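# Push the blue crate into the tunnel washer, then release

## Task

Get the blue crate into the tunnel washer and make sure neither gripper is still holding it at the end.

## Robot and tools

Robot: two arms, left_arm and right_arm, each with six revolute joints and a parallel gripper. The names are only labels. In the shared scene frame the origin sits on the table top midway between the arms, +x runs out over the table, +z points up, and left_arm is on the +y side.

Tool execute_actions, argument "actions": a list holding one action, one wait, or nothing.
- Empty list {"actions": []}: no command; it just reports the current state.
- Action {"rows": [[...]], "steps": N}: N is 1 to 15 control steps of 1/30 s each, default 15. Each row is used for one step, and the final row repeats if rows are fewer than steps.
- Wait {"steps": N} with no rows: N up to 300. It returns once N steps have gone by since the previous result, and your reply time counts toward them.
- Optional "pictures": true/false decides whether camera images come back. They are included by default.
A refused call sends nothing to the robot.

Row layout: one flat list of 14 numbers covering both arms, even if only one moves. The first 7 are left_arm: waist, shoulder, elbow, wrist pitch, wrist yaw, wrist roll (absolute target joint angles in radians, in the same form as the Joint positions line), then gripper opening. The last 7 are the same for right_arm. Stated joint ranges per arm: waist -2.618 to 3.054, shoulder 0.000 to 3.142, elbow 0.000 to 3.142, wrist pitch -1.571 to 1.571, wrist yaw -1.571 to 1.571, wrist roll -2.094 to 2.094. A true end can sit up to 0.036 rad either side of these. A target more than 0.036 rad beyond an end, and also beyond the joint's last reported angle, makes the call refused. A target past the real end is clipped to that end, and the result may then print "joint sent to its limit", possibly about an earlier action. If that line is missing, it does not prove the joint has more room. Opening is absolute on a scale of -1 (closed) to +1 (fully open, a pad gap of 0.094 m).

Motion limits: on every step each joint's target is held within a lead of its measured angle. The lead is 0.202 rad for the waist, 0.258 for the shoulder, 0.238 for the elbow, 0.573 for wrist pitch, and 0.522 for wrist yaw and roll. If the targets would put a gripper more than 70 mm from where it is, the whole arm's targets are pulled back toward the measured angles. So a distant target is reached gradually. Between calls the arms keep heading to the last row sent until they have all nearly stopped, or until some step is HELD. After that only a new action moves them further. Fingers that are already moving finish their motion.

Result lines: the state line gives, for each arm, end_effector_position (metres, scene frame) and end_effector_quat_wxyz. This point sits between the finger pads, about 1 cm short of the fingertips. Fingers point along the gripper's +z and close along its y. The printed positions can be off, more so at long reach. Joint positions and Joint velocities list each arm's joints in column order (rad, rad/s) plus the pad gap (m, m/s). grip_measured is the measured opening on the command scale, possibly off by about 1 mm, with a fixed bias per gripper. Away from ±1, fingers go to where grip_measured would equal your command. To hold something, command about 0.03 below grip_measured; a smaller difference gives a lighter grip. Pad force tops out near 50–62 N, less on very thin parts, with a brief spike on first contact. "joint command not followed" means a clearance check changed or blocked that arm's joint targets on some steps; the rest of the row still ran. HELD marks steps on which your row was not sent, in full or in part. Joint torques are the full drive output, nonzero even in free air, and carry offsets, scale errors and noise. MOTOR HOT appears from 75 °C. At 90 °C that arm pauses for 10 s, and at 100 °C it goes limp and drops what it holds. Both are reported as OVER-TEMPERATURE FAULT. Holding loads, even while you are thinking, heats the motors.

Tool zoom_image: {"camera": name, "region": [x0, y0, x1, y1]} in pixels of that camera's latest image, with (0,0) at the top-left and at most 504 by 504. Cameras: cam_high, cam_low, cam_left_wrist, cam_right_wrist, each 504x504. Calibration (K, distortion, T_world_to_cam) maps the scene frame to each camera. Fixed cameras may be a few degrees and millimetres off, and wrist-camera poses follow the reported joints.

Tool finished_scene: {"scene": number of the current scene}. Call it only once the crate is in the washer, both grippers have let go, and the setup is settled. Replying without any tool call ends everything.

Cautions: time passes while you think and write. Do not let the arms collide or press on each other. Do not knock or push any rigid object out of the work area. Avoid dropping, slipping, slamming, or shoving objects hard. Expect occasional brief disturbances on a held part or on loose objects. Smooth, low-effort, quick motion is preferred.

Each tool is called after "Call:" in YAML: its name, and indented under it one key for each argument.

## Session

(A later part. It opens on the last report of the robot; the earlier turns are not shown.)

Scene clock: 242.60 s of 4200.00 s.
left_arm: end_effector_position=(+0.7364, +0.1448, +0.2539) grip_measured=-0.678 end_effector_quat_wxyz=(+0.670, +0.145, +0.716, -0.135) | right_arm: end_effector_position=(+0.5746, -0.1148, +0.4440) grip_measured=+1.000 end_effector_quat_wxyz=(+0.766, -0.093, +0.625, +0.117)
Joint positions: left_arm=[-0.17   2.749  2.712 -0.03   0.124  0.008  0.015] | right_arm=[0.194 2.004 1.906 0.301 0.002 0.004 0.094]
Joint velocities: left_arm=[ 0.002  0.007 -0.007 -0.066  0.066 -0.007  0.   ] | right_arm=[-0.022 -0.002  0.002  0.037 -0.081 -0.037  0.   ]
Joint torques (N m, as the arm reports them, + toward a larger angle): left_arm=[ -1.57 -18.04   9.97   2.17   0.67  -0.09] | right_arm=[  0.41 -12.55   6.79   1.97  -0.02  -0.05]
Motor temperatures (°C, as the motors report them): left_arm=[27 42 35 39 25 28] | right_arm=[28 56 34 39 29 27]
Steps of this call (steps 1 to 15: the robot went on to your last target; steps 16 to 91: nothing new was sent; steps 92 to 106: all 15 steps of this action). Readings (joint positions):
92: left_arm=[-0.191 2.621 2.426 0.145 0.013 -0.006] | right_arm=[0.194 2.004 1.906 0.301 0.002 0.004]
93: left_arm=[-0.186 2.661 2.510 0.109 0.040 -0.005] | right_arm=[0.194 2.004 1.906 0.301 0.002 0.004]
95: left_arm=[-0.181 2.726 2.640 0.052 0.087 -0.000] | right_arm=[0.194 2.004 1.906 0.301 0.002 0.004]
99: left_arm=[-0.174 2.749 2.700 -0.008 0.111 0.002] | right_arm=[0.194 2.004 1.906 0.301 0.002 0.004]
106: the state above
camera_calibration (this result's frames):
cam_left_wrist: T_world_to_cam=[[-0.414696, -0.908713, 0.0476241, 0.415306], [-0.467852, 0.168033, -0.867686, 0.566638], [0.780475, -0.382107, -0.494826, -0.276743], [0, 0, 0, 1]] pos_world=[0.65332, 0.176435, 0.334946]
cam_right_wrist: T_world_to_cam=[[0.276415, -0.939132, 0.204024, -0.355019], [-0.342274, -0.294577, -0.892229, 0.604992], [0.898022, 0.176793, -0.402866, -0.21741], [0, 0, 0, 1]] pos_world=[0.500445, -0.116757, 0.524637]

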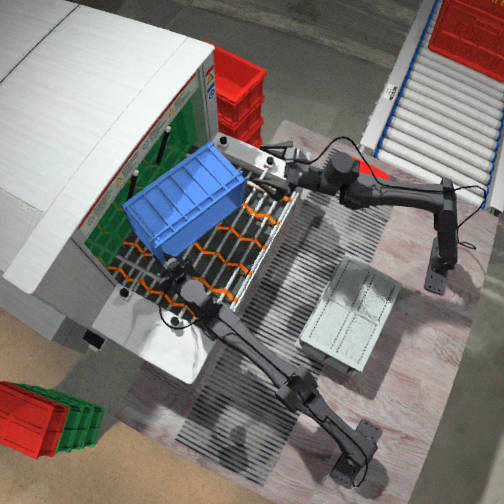

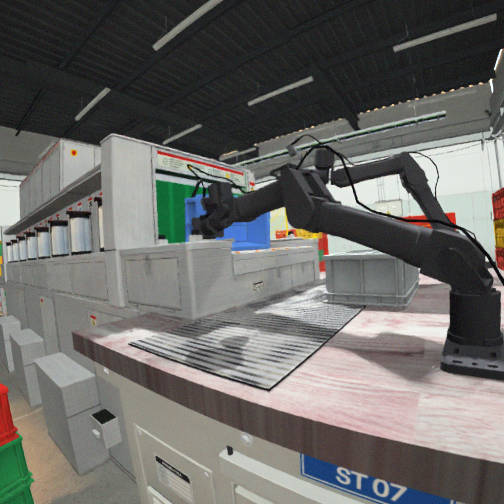

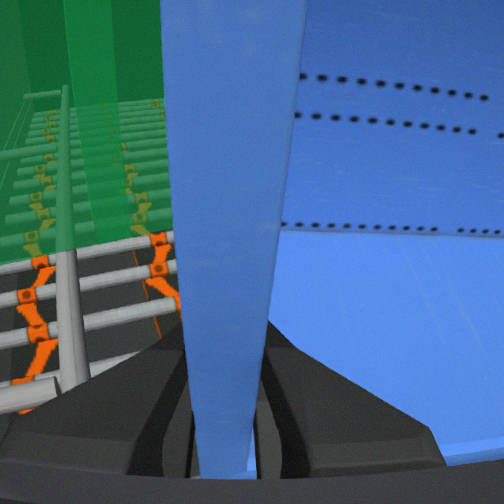

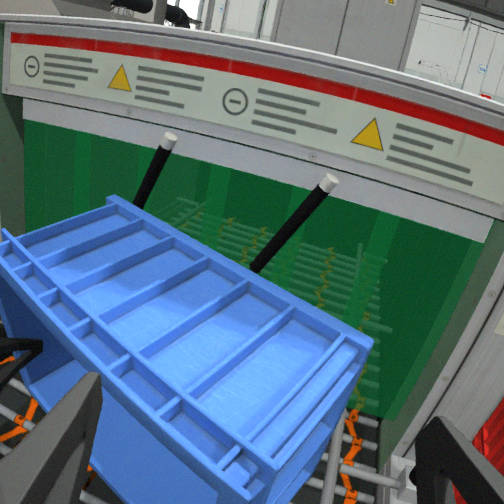

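Call:
execute_actions:
  actions:
    - {"rows":[[-0.2,2.33,1.975,0.29,0,0,-1,0.35,2.0,1.9,0.29,0,1.55,1]]}
  pictures: false

Call:
execute_actions:
  actions:
    - {"rows":[[-0.22,2.15,1.8,0.35,0,0,-1,0.35,2.0,1.9,0.29,0,1.55,1]]}

Scene clock: 260.10 s of 4200.00 s.
left_arm: end_effector_position=(+0.6860, +0.1702, +0.2480) grip_measured=-0.678 end_effector_quat_wxyz=(+0.658, +0.106, +0.739, -0.099) | right_arm: end_effector_position=(+0.5346, -0.0165, +0.4440) grip_measured=+1.000 end_effector_quat_wxyz=(+0.477, +0.265, +0.574, +0.611)
Joint positions: left_arm=[-0.185  2.347  1.986  0.247  0.001 -0.006  0.015] | right_arm=[ 0.362  2.004  1.906  0.301 -0.006  1.342  0.094]
Joint velocities: left_arm=[-0.012 -0.002 -0.115  0.212 -0.022 -0.007  0.   ] | right_arm=[-0.149  0.002 -0.022  0.051 -0.125  1.385  0.   ]
Joint torques (N m, as the arm reports them, + toward a larger angle): left_arm=[ -1.04 -15.11   6.59   2.     0.11   0.1 ] | right_arm=[ -0.19 -12.51   6.79   1.99   0.04  -0.03]
Motor temperatures (°C, as the motors report them): left_arm=[27 52 38 41 26 28] | right_arm=[28 56 34 39 29 27]
Steps of this call (steps 1 to 15: the robot went on to your last target; steps 16 to 510: nothing new was sent; steps 511 to 525: all 15 steps of this action). Readings (joint positions):
511: left_arm=[-0.170 2.731 2.676 -0.008 0.113 0.009] | right_arm=[0.203 2.004 1.906 0.301 0.006 0.069]
512: left_arm=[-0.171 2.700 2.616 0.015 0.103 0.009] | right_arm=[0.217 2.004 1.906 0.301 0.011 0.154]
514: left_arm=[-0.175 2.631 2.496 0.050 0.078 0.007] | right_arm=[0.270 2.004 1.906 0.301 0.013 0.346]
518: left_arm=[-0.181 2.457 2.204 0.121 0.026 0.000] | right_arm=[0.369 2.004 1.906 0.301 -0.000 0.744]
525: the state above

Scene clock: 260.60 s of 4200.00 s.
left_arm: end_effector_position=(+0.6476, +0.1591, +0.2552) grip_measured=-0.678 end_effector_quat_wxyz=(+0.648, +0.123, +0.745, -0.100) | right_arm: end_effector_position=(+0.5371, -0.0214, +0.4440) grip_measured=+1.000 end_effector_quat_wxyz=(+0.417, +0.324, +0.542, +0.653)
Joint positions: left_arm=[-0.22   2.195  1.785  0.269 -0.009  0.01   0.015] | right_arm=[ 0.353  2.004  1.906  0.301 -0.004  1.542  0.094]
Joint velocities: left_arm=[ 0.012 -0.012  0.007  0.022 -0.037 -0.037 -0.   ] | right_arm=[-0.012 -0.002  0.007  0.037 -0.051  0.037  0.   ]
Joint torques (N m, as the arm reports them, + toward a larger angle): left_arm=[  0.17 -16.47   8.16   2.69   0.07  -0.13] | right_arm=[ -0.34 -12.48   6.79   1.98   0.05  -0.04]
Motor temperatures (°C, as the motors report them): left_arm=[27 52 38 41 26 28] | right_arm=[28 56 34 39 29 27]
Steps of this call (steps 1 to 15: all 15 steps of this action). Readings (joint positions):
1: left_arm=[-0.187 2.323 1.943 0.272 -0.002 -0.006] | right_arm=[0.358 2.004 1.906 0.301 -0.005 1.384]
2: left_arm=[-0.189 2.281 1.877 0.290 -0.015 -0.009] | right_arm=[0.355 2.004 1.906 0.301 -0.005 1.417]
4: left_arm=[-0.196 2.219 1.808 0.274 -0.016 -0.008] | right_arm=[0.353 2.004 1.906 0.301 -0.004 1.465]
8: left_arm=[-0.216 2.195 1.790 0.269 -0.007 0.012] | right_arm=[0.353 2.004 1.906 0.301 -0.004 1.515]
15: the state above
camera_calibration (this result's frames):
cam_left_wrist: T_world_to_cam=[[-0.336702, -0.940817, 0.038664, 0.348301], [-0.536794, 0.15805, -0.828778, 0.560151], [0.773617, -0.299806, -0.558241, -0.193754], [0, 0, 0, 1]] pos_world=[0.56785, 0.181067, 0.342613]
cam_right_wrist: T_world_to_cam=[[0.306087, -0.109882, -0.945641, 0.255357], [-0.82594, 0.463321, -0.321179, 0.64213], [0.473427, 0.879352, 0.0510602, -0.158671], [0, 0, 0, 1]] pos_world=[0.527319, -0.129925, 0.455817]

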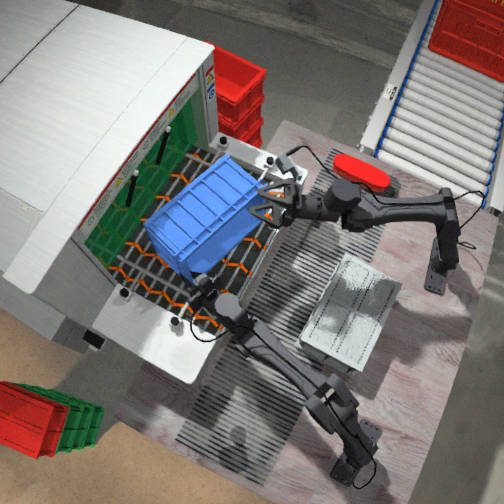

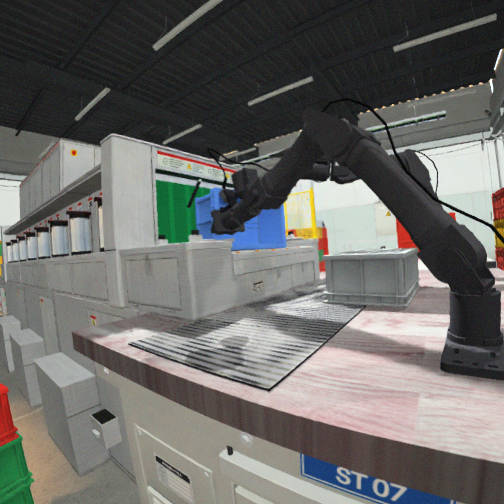

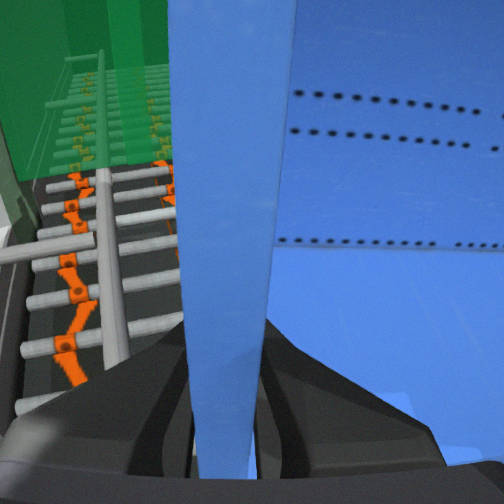

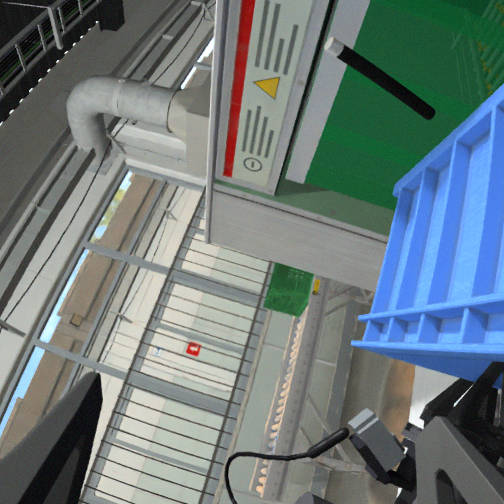

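Call:
execute_actions:
  actions:
    - {"rows":[[-0.22,2.195,1.785,0.35,0,0,-1,0.35,2.2,2.1,0.15,0,1.55,1]]}

Scene clock: 263.80 s of 4200.00 s.
left_arm: end_effector_position=(+0.6502, +0.1594, +0.2483) grip_measured=-0.678 end_effector_quat_wxyz=(+0.648, +0.114, +0.746, -0.104) | right_arm: end_effector_position=(+0.5864, +0.0024, +0.3648) grip_measured=+1.000 end_effector_quat_wxyz=(+0.387, +0.358, +0.594, +0.608)
Joint positions: left_arm=[-0.22   2.21   1.779  0.293 -0.015 -0.01   0.015] | right_arm=[ 0.353  2.22   2.085  0.173 -0.001  1.546  0.094]
Joint velocities: left_arm=[ 0.017 -0.007  0.012 -0.022 -0.007 -0.022 -0.001] | right_arm=[-0.017 -0.022  0.027 -0.066  0.007 -0.037  0.   ]
Joint torques (N m, as the arm reports them, + toward a larger angle): left_arm=[  0.1  -13.89   7.44   2.42   0.12   0.11] | right_arm=[ -0.23 -15.71   8.81   1.89   0.01  -0.03]
Motor temperatures (°C, as the motors report them): left_arm=[27 52 38 41 25 28] | right_arm=[28 56 34 39 29 27]
Steps of this call (steps 1 to 15: the robot went on to your last target; steps 16 to 81: nothing new was sent; steps 82 to 96: all 15 steps of this action). Readings (joint positions):
82: left_arm=[-0.220 2.196 1.784 0.271 -0.009 0.010] | right_arm=[0.353 2.030 1.945 0.276 -0.004 1.550]
83: left_arm=[-0.220 2.198 1.783 0.275 -0.009 0.009] | right_arm=[0.353 2.075 2.017 0.267 -0.004 1.550]
85: left_arm=[-0.220 2.204 1.780 0.281 -0.009 0.003] | right_arm=[0.353 2.138 2.080 0.256 -0.004 1.550]
89: left_arm=[-0.220 2.210 1.779 0.292 -0.012 -0.009] | right_arm=[0.353 2.205 2.085 0.197 -0.004 1.550]
96: the state above
camera_calibration (this result's frames):
cam_left_wrist: T_world_to_cam=[[-0.328254, -0.942844, 0.0573931, 0.339879], [-0.540792, 0.137767, -0.829798, 0.561851], [0.774463, -0.303422, -0.555106, -0.200305], [0, 0, 0, 1]] pos_world=[0.57054, 0.182272, 0.335526]
cam_right_wrist: T_world_to_cam=[[0.162119, -0.177169, -0.970736, 0.261718], [-0.865773, 0.446461, -0.226073, 0.635108], [0.473449, 0.877088, -0.0810084, -0.150781], [0, 0, 0, 1]] pos_world=[0.578817, -0.104935, 0.385426]

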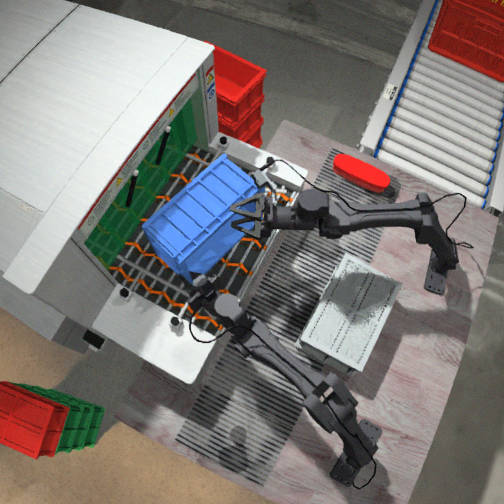

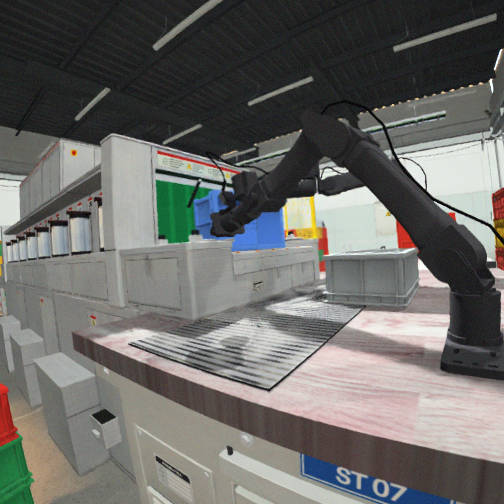

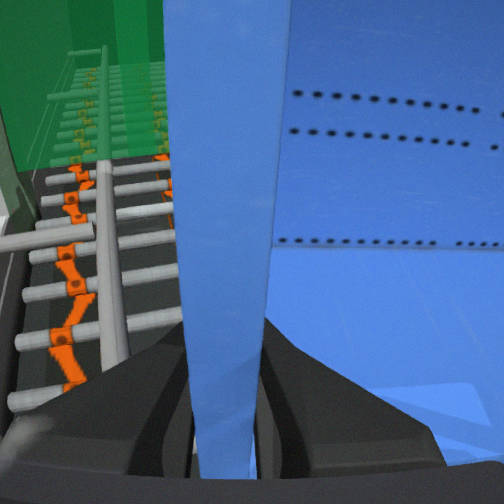

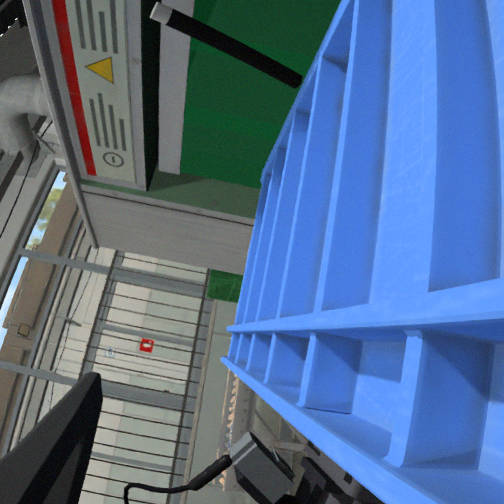

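Call:
execute_actions:
  actions:
    - {"rows":[[-0.22,2.195,1.785,0.35,0,0,-1,0.35,2.2,2.1,0.15,0,1.55,-1]],"steps":12}
  pictures: false

Call:
execute_actions:
  actions:
    - {"rows":[[-0.22,2.195,1.785,0.35,0,0,1,0.35,2.2,2.1,0.15,0,1.55,-1]],"steps":8}
  pictures: false

Call:
execute_actions:
  actions:
    - {"rows":[[0.17,1.4,1.6,0,0,0,1,0.35,2.2,2.1,0.15,0,1.55,-1]]}

Scene clock: 269.27 s of 4200.00 s.
left_arm: end_effector_position=(+0.6512, +0.1613, +0.2480) grip_measured=-0.678 end_effector_quat_wxyz=(+0.650, +0.110, +0.745, -0.101) | right_arm: end_effector_position=(+0.5861, +0.0025, +0.3593) grip_measured=-0.989 end_effector_quat_wxyz=(+0.383, +0.362, +0.602, +0.600)
Joint positions: left_arm=[-0.22   2.212  1.778  0.299 -0.024 -0.011  0.015] | right_arm=[ 0.353  2.218  2.085  0.147 -0.002  1.544  0.001]
Joint velocities: left_arm=[ 0.012  0.002 -0.017  0.022  0.007  0.007  0.   ] | right_arm=[ 0.002  0.002  0.012 -0.081 -0.051  0.022 -0.001]
Joint torques (N m, as the arm reports them, + toward a larger angle): left_arm=[ -0.01 -14.15   7.53   2.36   0.19   0.14] | right_arm=[ -0.34 -15.66   8.86   2.21   0.02  -0.01]
Motor temperatures (°C, as the motors report them): left_arm=[27 51 37 42 25 28] | right_arm=[28 59 35 39 29 27]
Steps of this call (steps 1 to 15: the robot went on to your last target; steps 16 to 152: nothing new was sent; steps 153 to 164: all 12 steps of this action). Readings (joint positions):
153: left_arm=[-0.220 2.210 1.779 0.293 -0.015 -0.010] | right_arm=[0.353 2.219 2.085 0.167 -0.001 1.550]
154: left_arm=[-0.220 2.210 1.779 0.293 -0.015 -0.010] | right_arm=[0.353 2.219 2.085 0.167 -0.001 1.550]
156: left_arm=[-0.220 2.210 1.779 0.293 -0.015 -0.010] | right_arm=[0.353 2.219 2.085 0.167 -0.001 1.550]
160: left_arm=[-0.220 2.210 1.779 0.299 -0.024 -0.010] | right_arm=[0.353 2.219 2.085 0.146 -0.002 1.535]
164: the state above

Scene clock: 269.53 s of 4200.00 s.
left_arm: end_effector_position=(+0.6513, +0.1590, +0.2547) grip_measured=+1.000 end_effector_quat_wxyz=(+0.659, +0.113, +0.736, -0.106) | right_arm: end_effector_position=(+0.5861, +0.0025, +0.3593) grip_measured=-0.989 end_effector_quat_wxyz=(+0.381, +0.363, +0.601, +0.601)
Joint positions: left_arm=[-0.22   2.212  1.778  0.326 -0.012 -0.009  0.094] | right_arm=[ 0.353  2.218  2.085  0.147 -0.002  1.549  0.001]
Joint velocities: left_arm=[-0.012 -0.017  0.017  0.022 -0.022  0.037  0.   ] | right_arm=[-0.007  0.007  0.002 -0.095  0.022  0.022  0.   ]
Joint torques (N m, as the arm reports them, + toward a larger angle): left_arm=[  0.05 -14.14   7.57   2.05   0.02   0.09] | right_arm=[ -0.42 -15.64   8.81   2.25   0.     0.  ]
Motor temperatures (°C, as the motors report them): left_arm=[27 51 37 42 25 28] | right_arm=[28 59 35 39 29 27]
Steps of this call (steps 1 to 8: all 8 steps of this action). Readings (joint positions):
1: left_arm=[-0.220 2.212 1.778 0.300 -0.024 -0.011] | right_arm=[0.353 2.218 2.085 0.147 -0.002 1.545]
2: left_arm=[-0.220 2.212 1.778 0.304 -0.022 -0.011] | right_arm=[0.353 2.218 2.085 0.147 -0.002 1.546]
4: left_arm=[-0.220 2.212 1.778 0.316 -0.016 -0.010] | right_arm=[0.353 2.218 2.085 0.147 -0.002 1.547]
8: the state above

Scene clock: 270.03 s of 4200.00 s.
left_arm: end_effector_position=(+0.5907, +0.3233, +0.3479) grip_measured=+1.000 end_effector_quat_wxyz=(+0.652, +0.039, +0.756, -0.051) | right_arm: end_effector_position=(+0.5861, +0.0025, +0.3593) grip_measured=-0.989 end_effector_quat_wxyz=(+0.381, +0.363, +0.601, +0.601)
Joint positions: left_arm=[ 0.042  1.808  1.603  0.058  0.067 -0.017  0.094] | right_arm=[ 0.353  2.218  2.085  0.147 -0.002  1.549  0.001]
Joint velocities: left_arm=[ 0.774 -0.813 -0.042 -0.227 -0.183  0.051  0.   ] | right_arm=[-0.017  0.002 -0.002  0.007 -0.022 -0.022  0.001]
Joint torques (N m, as the arm reports them, + toward a larger angle): left_arm=[ -0.21 -13.14   7.15   1.95  -0.05   0.08] | right_arm=[ -0.23 -15.61   8.93   2.23   0.01   0.  ]
Motor temperatures (°C, as the motors report them): left_arm=[27 51 37 42 25 28] | right_arm=[28 59 35 39 29 27]
Steps of this call (steps 1 to 15: all 15 steps of this action). Readings (joint positions):
1: left_arm=[-0.212 2.197 1.761 0.313 -0.006 -0.009] | right_arm=[0.353 2.218 2.085 0.147 -0.002 1.549]
2: left_arm=[-0.202 2.166 1.724 0.277 0.001 -0.009] | right_arm=[0.353 2.218 2.085 0.147 -0.002 1.549]
4: left_arm=[-0.172 2.106 1.668 0.213 0.045 -0.013] | right_arm=[0.353 2.218 2.085 0.147 -0.002 1.549]
8: left_arm=[-0.124 1.994 1.618 0.123 0.095 -0.017] | right_arm=[0.353 2.218 2.085 0.147 -0.002 1.549]
15: the state above
camera_calibration (this result's frames):
cam_left_wrist: T_world_to_cam=[[-0.151184, -0.985532, 0.0766177, 0.371725], [-0.565465, 0.0226489, -0.824461, 0.639701], [0.810797, -0.16797, -0.560708, -0.11253], [0, 0, 0, 1]] pos_world=[0.509166, 0.332957, 0.435831]
cam_right_wrist: T_world_to_cam=[[0.139609, -0.184555, -0.972856, 0.270471], [-0.871414, 0.443694, -0.209222, 0.630854], [0.470264, 0.876969, -0.0988804, -0.142879], [0, 0, 0, 1]] pos_world=[0.579165, -0.104689, 0.38099]

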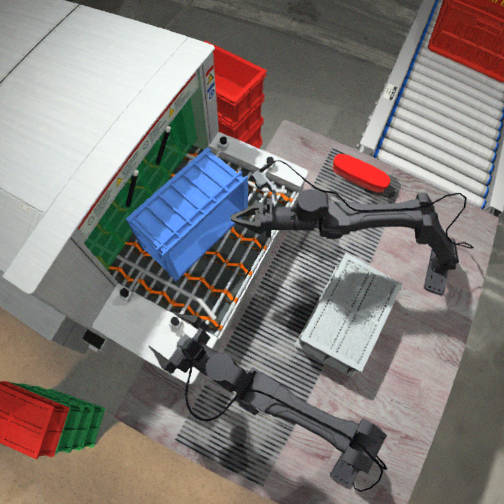

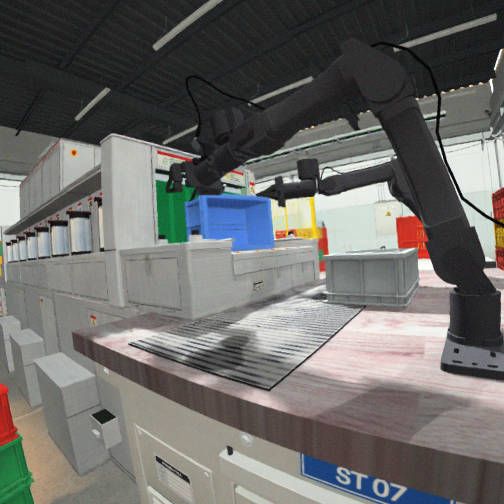

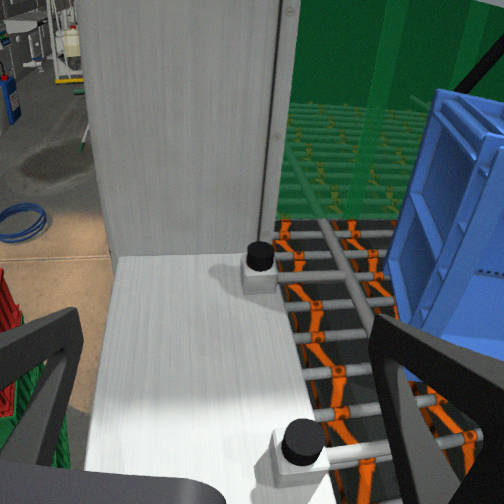

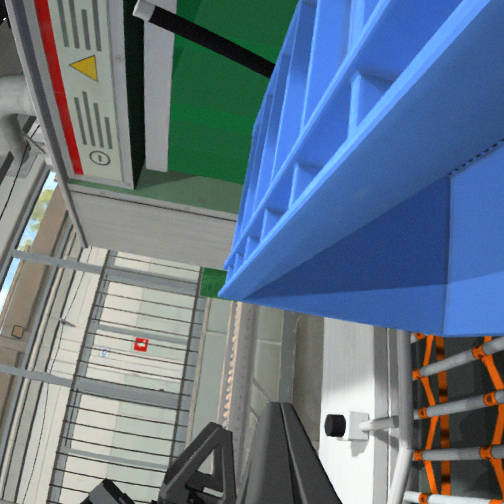

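Call:
execute_actions:
  actions:
    - {"rows":[[-0.2,2.33,1.975,0.29,0,0,1,0.35,2.1,2.0,0.15,0,1.55,1]]}
  pictures: false

Call:
execute_actions:
  actions:
    - {"rows":[[-0.2,2.42,2.12,0.25,0,0,1,0.35,2.1,2.0,0.15,0,1.55,1]]}

Scene clock: 277.53 s of 4200.00 s.
left_arm: end_effector_position=(+0.6307, +0.1849, +0.4073) grip_measured=+1.000 end_effector_quat_wxyz=(+0.742, +0.093, +0.654, -0.112) | right_arm: end_effector_position=(+0.5628, -0.0091, +0.3945) grip_measured=+1.000 end_effector_quat_wxyz=(+0.389, +0.356, +0.588, +0.613)
Joint positions: left_arm=[-0.189  2.075  1.939  0.263 -0.002 -0.008  0.094] | right_arm=[ 0.353  2.106  2.006  0.155 -0.002  1.55   0.094]
Joint velocities: left_arm=[-0.061  1.35   0.017  0.022  0.022  0.007  0.   ] | right_arm=[ 0.012 -0.007 -0.002 -0.095 -0.007  0.022  0.   ]
Joint torques (N m, as the arm reports them, + toward a larger angle): left_arm=[  0.15 -11.5    8.42   1.8   -0.01   0.05] | right_arm=[ -0.28 -13.78   6.92   2.14   0.02  -0.01]
Motor temperatures (°C, as the motors report them): left_arm=[27 45 36 42 25 28] | right_arm=[28 62 36 39 29 27]
Steps of this call (steps 1 to 45: the robot went on to your last target; steps 46 to 210: nothing new was sent; steps 211 to 225: all 15 steps of this action). Readings (joint positions):
211: left_arm=[0.151 1.421 1.626 0.004 -0.002 -0.008] | right_arm=[0.353 2.205 2.067 0.151 -0.002 1.549]
212: left_arm=[0.124 1.466 1.680 0.037 -0.011 -0.008] | right_arm=[0.353 2.183 2.035 0.147 -0.002 1.550]
214: left_arm=[0.047 1.574 1.795 0.109 -0.014 -0.008] | right_arm=[0.353 2.152 2.007 0.140 -0.002 1.550]
218: left_arm=[-0.099 1.760 1.912 0.207 -0.010 -0.008] | right_arm=[0.353 2.116 2.006 0.147 -0.002 1.550]
225: the state above

Scene clock: 278.03 s of 4200.00 s.
left_arm: end_effector_position=(+0.7017, +0.1574, +0.2393) grip_measured=+1.000 end_effector_quat_wxyz=(+0.670, +0.111, +0.727, -0.102) | right_arm: end_effector_position=(+0.5628, -0.0091, +0.3945) grip_measured=+1.000 end_effector_quat_wxyz=(+0.389, +0.356, +0.588, +0.613)
Joint positions: left_arm=[-0.196  2.446  2.094  0.269  0.002  0.002  0.094] | right_arm=[ 0.353  2.106  2.006  0.155 -0.002  1.55   0.094]
Joint velocities: left_arm=[ 0.007  0.027  0.007 -0.037 -0.022  0.022  0.   ] | right_arm=[ 0.002 -0.007 -0.007  0.022  0.007  0.037  0.   ]
Joint torques (N m, as the arm reports them, + toward a larger angle): left_arm=[ -0.24 -16.5    9.11   1.7   -0.03  -0.03] | right_arm=[ -0.23 -13.8    6.91   2.11   0.02  -0.03]
Motor temperatures (°C, as the motors report them): left_arm=[27 46 36 42 25 28] | right_arm=[28 62 36 39 29 27]
Steps of this call (steps 1 to 15: all 15 steps of this action). Readings (joint positions):
1: left_arm=[-0.191 2.135 1.963 0.254 -0.002 -0.008] | right_arm=[0.353 2.106 2.006 0.155 -0.002 1.550]
2: left_arm=[-0.192 2.205 2.003 0.254 -0.002 -0.008] | right_arm=[0.353 2.106 2.006 0.155 -0.002 1.550]
4: left_arm=[-0.192 2.332 2.059 0.256 -0.002 -0.008] | right_arm=[0.353 2.106 2.006 0.155 -0.002 1.550]
8: left_arm=[-0.195 2.446 2.090 0.280 0.002 0.002] | right_arm=[0.353 2.106 2.006 0.155 -0.002 1.550]
15: the state above
camera_calibration (this result's frames):
cam_left_wrist: T_world_to_cam=[[-0.325063, -0.944535, 0.0467728, 0.356015], [-0.494462, 0.127594, -0.859783, 0.558812], [0.806127, -0.302611, -0.508512, -0.27924], [0, 0, 0, 1]] pos_world=[0.617141, 0.180467, 0.321809]
cam_right_wrist: T_world_to_cam=[[0.175158, -0.166115, -0.970425, 0.285032], [-0.863346, 0.447862, -0.232494, 0.627694], [0.473238, 0.878536, -0.0649676, -0.133331], [0, 0, 0, 1]] pos_world=[0.555089, -0.116636, 0.413875]

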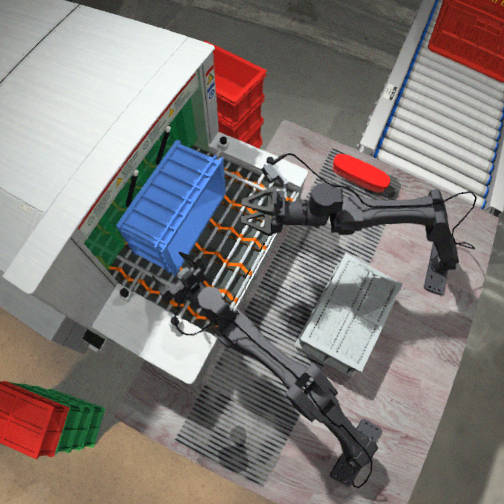

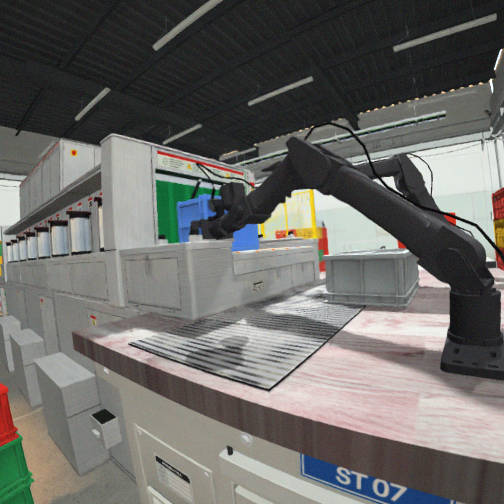

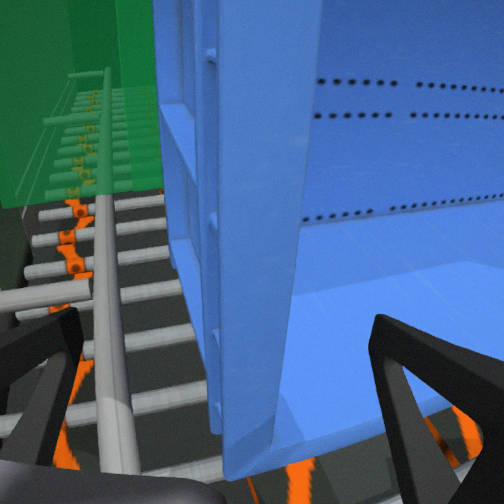

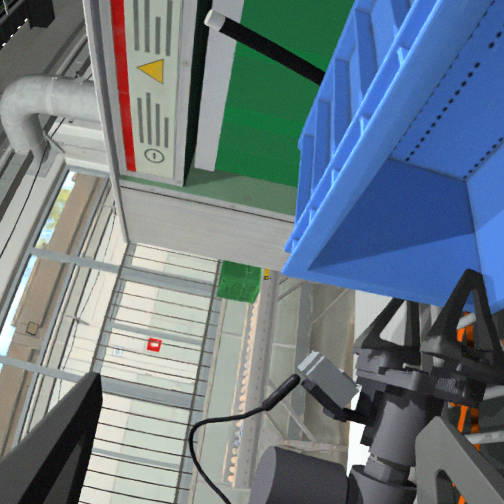

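Call:
execute_actions:
  actions:
    - {"rows":[[-0.21,2.47,2.14,0.25,0,0,1,0.35,2.1,2.0,0.15,0,1.55,1],[-0.21,2.47,2.14,0.25,0,0,1,0.35,2.1,2.0,0.15,0,1.55,1],[-0.21,2.47,2.14,0.25,0,0,1,0.35,2.1,2.0,0.15,0,1.55,1],[-0.21,2.47,2.14,0.25,0,0,1,0.35,2.1,2.0,0.15,0,1.55,1],[-0.21,2.47,2.14,0.25,0,0,1,0.35,2.1,2.0,0.15,0,1.55,1],[-0.21,2.47,2.14,0.25,0,0,-1,0.35,2.1,2.0,0.15,0,1.55,1]]}
  pictures: false

Scene clock: 281.90 s of 4200.00 s.
left_arm: end_effector_position=(+0.7057, +0.1586, +0.2478) grip_measured=-0.654 end_effector_quat_wxyz=(+0.682, +0.095, +0.719, -0.095) | right_arm: end_effector_position=(+0.5628, -0.0091, +0.3945) grip_measured=+1.000 end_effector_quat_wxyz=(+0.389, +0.356, +0.588, +0.613)
Joint positions: left_arm=[-0.202  2.462  2.126  0.283 -0.038 -0.009  0.016] | right_arm=[ 0.353  2.106  2.006  0.155 -0.002  1.55   0.094]
Joint velocities: left_arm=[ 0.027 -0.032 -0.007  0.051 -0.154  0.007 -0.032] | right_arm=[-0.022 -0.012 -0.007  0.007 -0.007  0.037  0.   ]
Joint torques (N m, as the arm reports them, + toward a larger angle): left_arm=[ -0.53 -13.64   8.08   1.49   0.48   0.12] | right_arm=[ -0.33 -13.66   6.9    2.14   0.02  -0.02]
Motor temperatures (°C, as the motors report them): left_arm=[27 47 37 41 25 28] | right_arm=[28 62 35 39 29 27]
Steps of this call (steps 1 to 15: the robot went on to your last target; steps 16 to 101: nothing new was sent; steps 102 to 116: all 15 steps of this action). Readings (joint positions):
102: left_arm=[-0.196 2.449 2.099 0.267 0.002 0.002] | right_arm=[0.353 2.106 2.006 0.155 -0.002 1.550]
103: left_arm=[-0.196 2.454 2.107 0.266 0.002 0.002] | right_arm=[0.353 2.106 2.006 0.155 -0.002 1.550]
105: left_arm=[-0.196 2.460 2.116 0.266 0.002 0.002] | right_arm=[0.353 2.106 2.006 0.155 -0.002 1.550]
109: left_arm=[-0.198 2.462 2.119 0.271 0.010 -0.001] | right_arm=[0.353 2.106 2.006 0.155 -0.002 1.550]
116: the state above

Gripped. Retract, and move right in.

Call:
execute_actions:
  actions:
    - {"rows":[[-0.21,2.33,1.975,0.29,0,0,-1,0.35,2.1,2.0,0.15,0,1.55,1]]}
  pictures: false

Call:
execute_actions:
  actions:
    - {"rows":[[-0.22,2.15,1.8,0.35,0,0,-1,0.35,2.2,2.1,0.16,0,1.55,1]]}
  pictures: false

Call:
execute_actions:
  actions:
    - {"rows":[[-0.22,2.2,1.78,0.33,0,0,-1,0.35,2.33,2.27,0.1,0,1.55,1]]}

Scene clock: 285.40 s of 4200.00 s.
left_arm: end_effector_position=(+0.6852, +0.1590, +0.2499) grip_measured=-0.675 end_effector_quat_wxyz=(+0.670, +0.105, +0.727, -0.102) | right_arm: end_effector_position=(+0.5628, -0.0091, +0.3945) grip_measured=+1.000 end_effector_quat_wxyz=(+0.389, +0.356, +0.588, +0.613)
Joint positions: left_arm=[-0.206  2.359  1.98   0.299 -0.017 -0.009  0.015] | right_arm=[ 0.353  2.106  2.006  0.155 -0.002  1.55   0.094]
Joint velocities: left_arm=[ 0.012 -0.007  0.022 -0.095  0.051 -0.095 -0.001] | right_arm=[ 0.022 -0.002  0.017 -0.051  0.022 -0.051  0.   ]
Joint torques (N m, as the arm reports them, + toward a larger angle): left_arm=[ -0.25 -16.26   6.62   1.81   0.12   0.12] | right_arm=[ -0.27 -13.66   6.88   2.15   0.01  -0.03]
Motor temperatures (°C, as the motors report them): left_arm=[27 47 37 41 25 28] | right_arm=[28 62 35 39 29 27]
Steps of this call (steps 1 to 30: the robot went on to your last target; steps 31 to 90: nothing new was sent; steps 91 to 105: all 15 steps of this action). Readings (joint positions):
91: left_arm=[-0.206 2.444 2.096 0.300 -0.014 -0.009] | right_arm=[0.353 2.106 2.006 0.155 -0.002 1.550]
92: left_arm=[-0.206 2.413 2.047 0.312 -0.020 -0.009] | right_arm=[0.353 2.106 2.006 0.155 -0.002 1.550]
94: left_arm=[-0.205 2.371 1.996 0.301 -0.019 -0.009] | right_arm=[0.353 2.106 2.006 0.155 -0.002 1.550]
98: left_arm=[-0.206 2.359 1.981 0.296 -0.017 -0.009] | right_arm=[0.353 2.106 2.006 0.155 -0.002 1.550]
105: the state above

Scene clock: 285.90 s of 4200.00 s.
left_arm: end_effector_position=(+0.6488, +0.1642, +0.2650) grip_measured=-0.675 end_effector_quat_wxyz=(+0.658, +0.119, +0.737, -0.098) | right_arm: end_effector_position=(+0.5843, +0.0016, +0.3672) grip_measured=+1.000 end_effector_quat_wxyz=(+0.385, +0.359, +0.594, +0.608)
Joint positions: left_arm=[-0.213  2.187  1.786  0.286 -0.011  0.011  0.015] | right_arm=[ 0.353  2.21   2.08   0.166 -0.002  1.549  0.094]
Joint velocities: left_arm=[ 0.012  0.002  0.017 -0.007 -0.022  0.095 -0.001] | right_arm=[-0.002 -0.007 -0.002 -0.051 -0.037  0.022  0.   ]
Joint torques (N m, as the arm reports them, + toward a larger angle): left_arm=[ -0.42 -15.75   8.09   2.48   0.06  -0.16] | right_arm=[ -0.24 -14.89   9.21   2.1   -0.01   0.04]
Motor temperatures (°C, as the motors report them): left_arm=[27 48 37 41 25 28] | right_arm=[28 62 35 39 29 27]
Steps of this call (steps 1 to 15: all 15 steps of this action). Readings (joint positions):
1: left_arm=[-0.206 2.334 1.940 0.318 -0.016 -0.009] | right_arm=[0.353 2.118 2.022 0.152 -0.002 1.550]
2: left_arm=[-0.207 2.290 1.873 0.329 -0.025 -0.009] | right_arm=[0.353 2.139 2.052 0.159 -0.002 1.550]
4: left_arm=[-0.207 2.222 1.808 0.313 -0.024 -0.007] | right_arm=[0.353 2.169 2.079 0.169 -0.002 1.550]
8: left_arm=[-0.212 2.187 1.795 0.290 -0.016 0.017] | right_arm=[0.353 2.202 2.080 0.167 -0.002 1.550]
15: the state above

Scene clock: 286.40 s of 4200.00 s.
left_arm: end_effector_position=(+0.6527, +0.1642, +0.2543) grip_measured=-0.675 end_effector_quat_wxyz=(+0.658, +0.110, +0.738, -0.101) | right_arm: end_effector_position=(+0.6029, +0.0106, +0.3673) grip_measured=+1.000 end_effector_quat_wxyz=(+0.392, +0.353, +0.588, +0.613)
Joint positions: left_arm=[-0.213  2.211  1.78   0.317 -0.018 -0.008  0.015] | right_arm=[ 0.353  2.322  2.245  0.136 -0.001  1.544  0.094]
Joint velocities: left_arm=[-0.012 -0.017 -0.017  0.051 -0.11   0.037 -0.001] | right_arm=[-0.022 -0.017 -0.002  0.037 -0.007 -0.022  0.   ]
Joint torques (N m, as the arm reports them, + toward a larger angle): left_arm=[ -0.54 -13.61   6.92   2.01   0.15   0.08] | right_arm=[ -0.17 -14.13   9.57   1.77  -0.01   0.04]
Motor temperatures (°C, as the motors report them): left_arm=[27 48 37 41 25 28] | right_arm=[28 62 35 39 29 27]
Steps of this call (steps 1 to 15: all 15 steps of this action). Readings (joint positions):
1: left_arm=[-0.213 2.190 1.785 0.288 -0.011 0.011] | right_arm=[0.353 2.230 2.117 0.147 -0.002 1.549]
2: left_arm=[-0.213 2.193 1.784 0.290 -0.011 0.008] | right_arm=[0.353 2.264 2.179 0.144 -0.002 1.550]
4: left_arm=[-0.213 2.201 1.781 0.296 -0.011 -0.001] | right_arm=[0.353 2.302 2.236 0.144 -0.002 1.550]
8: left_arm=[-0.213 2.209 1.780 0.313 -0.013 -0.008] | right_arm=[0.353 2.322 2.245 0.137 -0.001 1.544]
15: the state above
camera_calibration (this result's frames):
cam_left_wrist: T_world_to_cam=[[-0.320521, -0.945668, 0.054572, 0.341016], [-0.522036, 0.128277, -0.843222, 0.560278], [0.790408, -0.298759, -0.534788, -0.213844], [0, 0, 0, 1]] pos_world=[0.570812, 0.18673, 0.339467]
cam_right_wrist: T_world_to_cam=[[0.181648, -0.169978, -0.968562, 0.250279], [-0.861024, 0.448291, -0.240153, 0.648597], [0.475018, 0.877578, -0.064924, -0.172414], [0, 0, 0, 1]] pos_world=[0.594894, -0.0969117, 0.386979]

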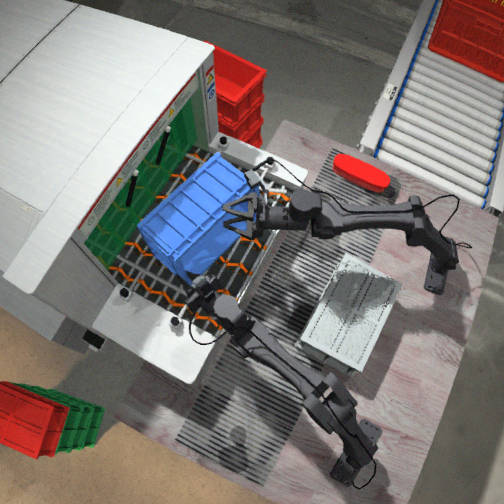

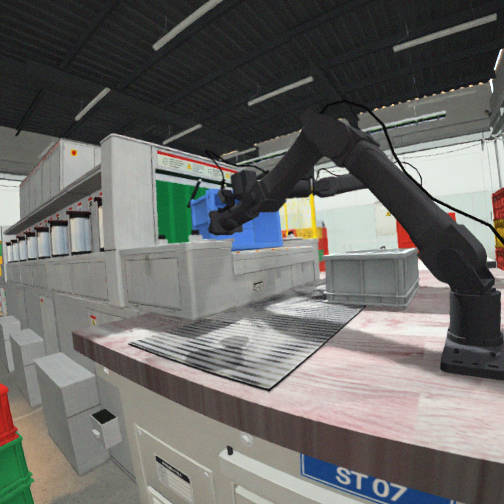

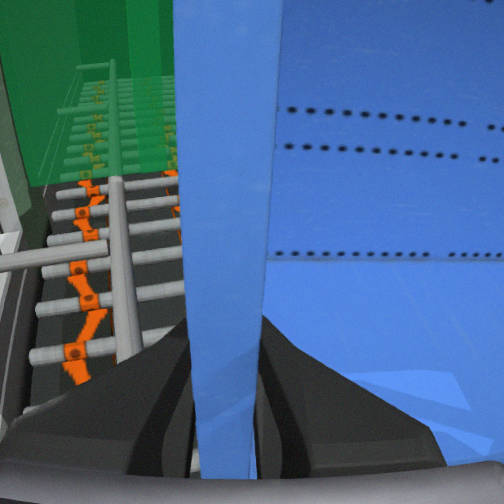

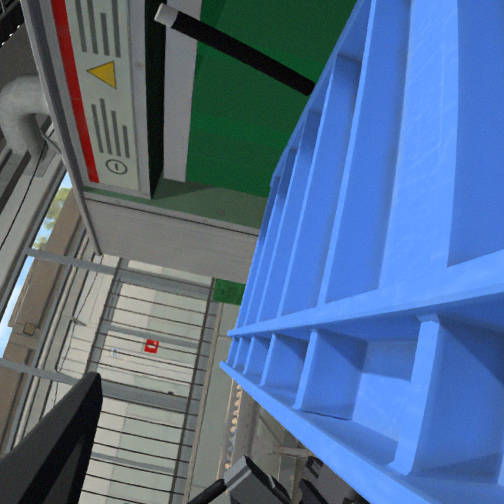

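Call:
execute_actions:
  actions:
    - {"rows":[[-0.22,2.2,1.78,0.33,0,0,-1,0.35,2.45,2.42,0.03,0,1.55,1]]}
  pictures: false

Call:
execute_actions:
  actions:
    - {"rows":[[-0.22,2.2,1.78,0.33,0,0,-1,0.35,2.45,2.42,0.03,0,1.55,-1]]}
  pictures: false

Scene clock: 290.60 s of 4200.00 s.
left_arm: end_effector_position=(+0.6537, +0.1652, +0.2527) grip_measured=-0.675 end_effector_quat_wxyz=(+0.658, +0.107, +0.738, -0.099) | right_arm: end_effector_position=(+0.6177, +0.0175, +0.3641) grip_measured=+1.000 end_effector_quat_wxyz=(+0.398, +0.349, +0.586, +0.614)
Joint positions: left_arm=[-0.213  2.215  1.78   0.321 -0.025 -0.008  0.015] | right_arm=[0.353 2.427 2.408 0.09  0.001 1.533 0.094]
Joint velocities: left_arm=[ 0.022  0.002 -0.007 -0.051  0.022 -0.037  0.   ] | right_arm=[-0.012 -0.017 -0.002 -0.037 -0.022 -0.051  0.   ]
Joint torques (N m, as the arm reports them, + toward a larger angle): left_arm=[ -0.48 -14.     6.93   1.96   0.21   0.09] | right_arm=[ -0.37 -13.59   8.33   1.45  -0.04   0.13]
Motor temperatures (°C, as the motors report them): left_arm=[27 48 36 41 25 28] | right_arm=[28 62 36 39 29 27]
Steps of this call (steps 1 to 15: the robot went on to your last target; steps 16 to 111: nothing new was sent; steps 112 to 126: all 15 steps of this action). Readings (joint positions):
112: left_arm=[-0.213 2.211 1.780 0.317 -0.019 -0.008] | right_arm=[0.353 2.342 2.284 0.115 -0.001 1.544]
113: left_arm=[-0.213 2.211 1.780 0.318 -0.019 -0.008] | right_arm=[0.353 2.375 2.341 0.110 -0.001 1.545]
115: left_arm=[-0.213 2.211 1.780 0.318 -0.019 -0.008] | right_arm=[0.353 2.413 2.391 0.102 -0.001 1.545]
119: left_arm=[-0.213 2.215 1.780 0.320 -0.023 -0.008] | right_arm=[0.353 2.427 2.406 0.096 0.001 1.533]
126: the state above

Scene clock: 291.10 s of 4200.00 s.
left_arm: end_effector_position=(+0.6542, +0.1663, +0.2537) grip_measured=-0.675 end_effector_quat_wxyz=(+0.660, +0.106, +0.737, -0.095) | right_arm: end_effector_position=(+0.6178, +0.0179, +0.3602) grip_measured=-0.672 end_effector_quat_wxyz=(+0.395, +0.350, +0.592, +0.609)
Joint positions: left_arm=[-0.213  2.215  1.78   0.325 -0.032 -0.003  0.015] | right_arm=[ 0.353  2.427  2.408  0.073 -0.001  1.528  0.015]
Joint velocities: left_arm=[ 0.012 -0.002 -0.017  0.022 -0.007  0.022 -0.   ] | right_arm=[-0.007  0.012 -0.007  0.007 -0.066  0.066 -0.001]
Joint torques (N m, as the arm reports them, + toward a larger angle): left_arm=[ -0.45 -13.97   6.95   1.95   0.28   0.05] | right_arm=[ -0.29 -13.55   8.4    1.66   0.02   0.16]
Motor temperatures (°C, as the motors report them): left_arm=[27 48 36 41 25 28] | right_arm=[28 62 36 39 29 27]
Steps of this call (steps 1 to 15: all 15 steps of this action). Readings (joint positions):
1: left_arm=[-0.213 2.215 1.780 0.321 -0.025 -0.008] | right_arm=[0.353 2.427 2.408 0.090 0.001 1.533]
2: left_arm=[-0.213 2.215 1.780 0.321 -0.025 -0.008] | right_arm=[0.353 2.427 2.408 0.089 0.001 1.533]
4: left_arm=[-0.213 2.215 1.780 0.321 -0.025 -0.008] | right_arm=[0.353 2.427 2.408 0.089 0.001 1.533]
8: left_arm=[-0.213 2.215 1.780 0.325 -0.030 -0.005] | right_arm=[0.353 2.427 2.408 0.075 -0.001 1.527]
15: the state above

Call:
execute_actions:
  actions:
    - {"rows":[[-0.213,2.215,1.78,0.33,0,0,1,0.35,2.43,2.41,0.07,0,1.53,-1]],"steps":8}
  pictures: false

Call:
execute_actions:
  actions:
    - {"rows":[[0.17,1.4,1.6,0,0,0,1,0.35,2.1,2.15,0.05,0,1.53,-1]]}
  pictures: false

Call:
execute_actions:
  actions:
    - {"rows":[[0.17,1.4,1.6,0,0,0,1,0.35,1.9,2.0,0.0,0,1.57,-1]]}

Scene clock: 296.33 s of 4200.00 s.
left_arm: end_effector_position=(+0.6534, +0.1632, +0.2529) grip_measured=+1.000 end_effector_quat_wxyz=(+0.659, +0.112, +0.737, -0.102) | right_arm: end_effector_position=(+0.6179, +0.0181, +0.3594) grip_measured=-0.672 end_effector_quat_wxyz=(+0.398, +0.347, +0.595, +0.606)
Joint positions: left_arm=[-0.213  2.216  1.78   0.325 -0.014 -0.003  0.094] | right_arm=[ 0.353  2.428  2.408  0.072 -0.002  1.518  0.015]
Joint velocities: left_arm=[-0.012  0.002 -0.002 -0.007  0.051  0.037  0.   ] | right_arm=[ 0.007 -0.007 -0.007  0.007  0.051  0.022  0.001]
Joint torques (N m, as the arm reports them, + toward a larger angle): left_arm=[  0.12 -12.73   6.96   1.92   0.03   0.02] | right_arm=[ -0.23 -15.38   7.44   2.15   0.     0.11]
Motor temperatures (°C, as the motors report them): left_arm=[27 48 36 41 25 28] | right_arm=[28 62 36 38 29 27]
Steps of this call (steps 1 to 15: the robot went on to your last target; steps 16 to 149: nothing new was sent; steps 150 to 157: all 8 steps of this action). Readings (joint positions):
150: left_arm=[-0.213 2.216 1.780 0.325 -0.032 -0.003] | right_arm=[0.353 2.427 2.408 0.072 -0.001 1.527]
151: left_arm=[-0.213 2.216 1.780 0.325 -0.028 -0.003] | right_arm=[0.353 2.428 2.408 0.072 -0.002 1.522]
153: left_arm=[-0.213 2.216 1.780 0.325 -0.020 -0.003] | right_arm=[0.353 2.428 2.408 0.072 -0.002 1.519]
157: the state above

Scene clock: 296.83 s of 4200.00 s.
left_arm: end_effector_position=(+0.5757, +0.2308, +0.3174) grip_measured=+1.000 end_effector_quat_wxyz=(+0.610, +0.134, +0.771, -0.125) | right_arm: end_effector_position=(+0.5470, +0.0205, +0.4228) grip_measured=-0.665 end_effector_quat_wxyz=(+0.340, +0.347, +0.587, +0.648)
Joint positions: left_arm=[-0.085  1.829  1.587  0.013  0.179  0.011  0.094] | right_arm=[ 0.39   2.132  2.146  0.057 -0.057  1.625  0.016]
Joint velocities: left_arm=[ 0.159 -0.549 -0.164 -0.535  0.242  0.051  0.   ] | right_arm=[ 0.085 -0.042 -0.046  0.198 -0.212  0.125  0.   ]
Joint torques (N m, as the arm reports them, + toward a larger angle): left_arm=[  4.77 -14.03   8.32   2.59  -0.9   -0.2 ] | right_arm=[ -3.15 -15.73   7.59   1.79   0.8   -1.15]
Motor temperatures (°C, as the motors report them): left_arm=[27 48 36 41 25 28] | right_arm=[28 62 36 38 29 27]
Steps of this call (steps 1 to 15: all 15 steps of this action). Readings (joint positions):
1: left_arm=[-0.206 2.201 1.763 0.311 -0.008 -0.003] | right_arm=[0.353 2.394 2.352 0.095 -0.005 1.516]
2: left_arm=[-0.196 2.171 1.725 0.275 -0.001 -0.003] | right_arm=[0.353 2.336 2.272 0.097 -0.009 1.519]
4: left_arm=[-0.172 2.112 1.671 0.217 0.050 -0.007] | right_arm=[0.354 2.245 2.191 0.056 -0.007 1.531]
8: left_arm=[-0.141 1.995 1.623 0.134 0.127 -0.006] | right_arm=[0.367 2.158 2.146 0.009 -0.018 1.574]
15: the state above

Scene clock: 297.33 s of 4200.00 s.
left_arm: end_effector_position=(+0.5058, +0.2413, +0.4043) grip_measured=+1.000 end_effector_quat_wxyz=(+0.641, +0.165, +0.735, -0.150) | right_arm: end_effector_position=(+0.4951, +0.0044, +0.4661) grip_measured=-0.667 end_effector_quat_wxyz=(+0.321, +0.348, +0.578, +0.665)
Joint positions: left_arm=[-0.053  1.579  1.56  -0.12   0.29   0.032  0.094] | right_arm=[ 0.404  1.928  2.001  0.016 -0.068  1.668  0.016]
Joint velocities: left_arm=[ 0.466 -0.427 -0.007  0.183 -0.476 -0.081  0.   ] | right_arm=[-0.144  0.007 -0.007 -0.52   0.183 -1.048 -0.038]
Joint torques (N m, as the arm reports them, + toward a larger angle): left_arm=[  3.62 -10.61   8.12   2.08  -0.32  -0.12] | right_arm=[ -3.64 -13.43   7.06   2.79   0.42   0.2 ]
Motor temperatures (°C, as the motors report them): left_arm=[27 48 36 41 25 28] | right_arm=[28 63 36 38 29 27]
Steps of this call (steps 1 to 15: all 15 steps of this action). Readings (joint positions):
1: left_arm=[-0.079 1.811 1.582 -0.004 0.186 0.014] | right_arm=[0.393 2.111 2.119 0.066 -0.064 1.638]
2: left_arm=[-0.074 1.794 1.577 -0.022 0.196 0.018] | right_arm=[0.396 2.075 2.071 0.064 -0.072 1.653]
4: left_arm=[-0.072 1.760 1.566 -0.056 0.232 0.024] | right_arm=[0.405 2.015 2.017 0.047 -0.074 1.674]
8: left_arm=[-0.073 1.694 1.560 -0.085 0.295 0.028] | right_arm=[0.407 1.950 2.001 0.018 -0.076 1.675]
15: the state above
camera_calibration (this result's frames):
cam_left_wrist: T_world_to_cam=[[-0.457224, -0.887461, 0.0579679, 0.4124], [-0.513201, 0.210047, -0.832169, 0.57148], [0.726341, -0.410236, -0.551484, 0.0715932], [0, 0, 0, 1]] pos_world=[0.429842, 0.275321, 0.491145]
cam_right_wrist: T_world_to_cam=[[0.162603, -0.0326717, -0.98615, 0.381493], [-0.918805, 0.359302, -0.163403, 0.575537], [0.359664, 0.932649, 0.0284048, -0.0959757], [0, 0, 0, 1]] pos_world=[0.501293, -0.104816, 0.47298]

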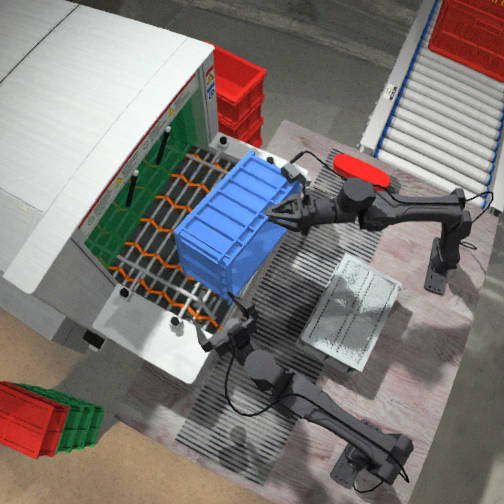

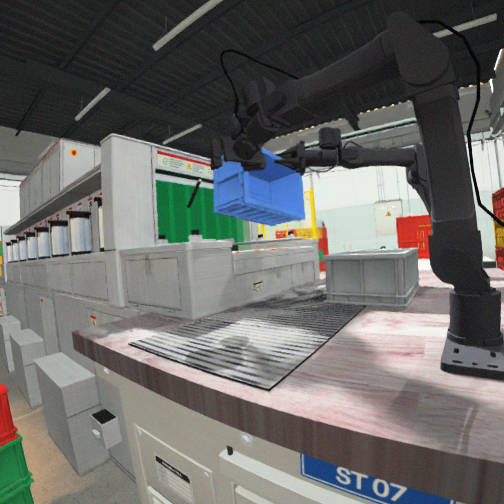

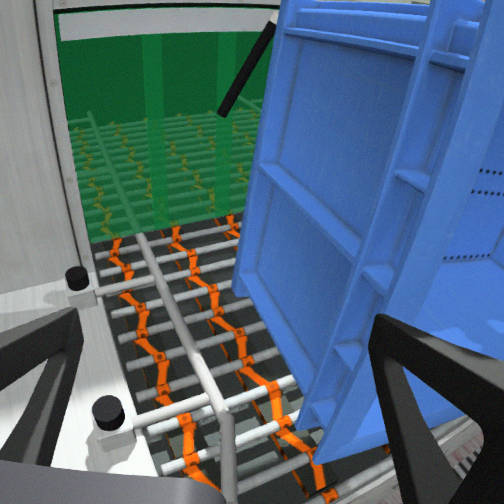

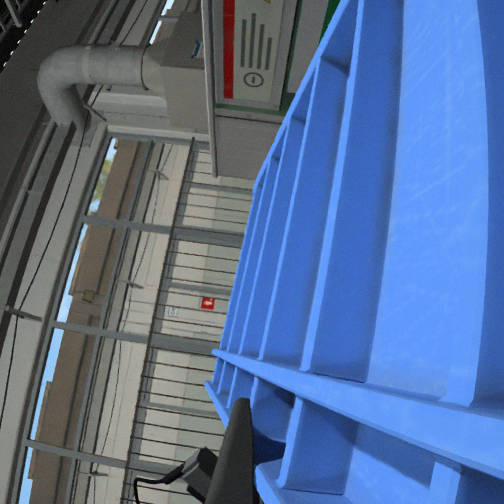

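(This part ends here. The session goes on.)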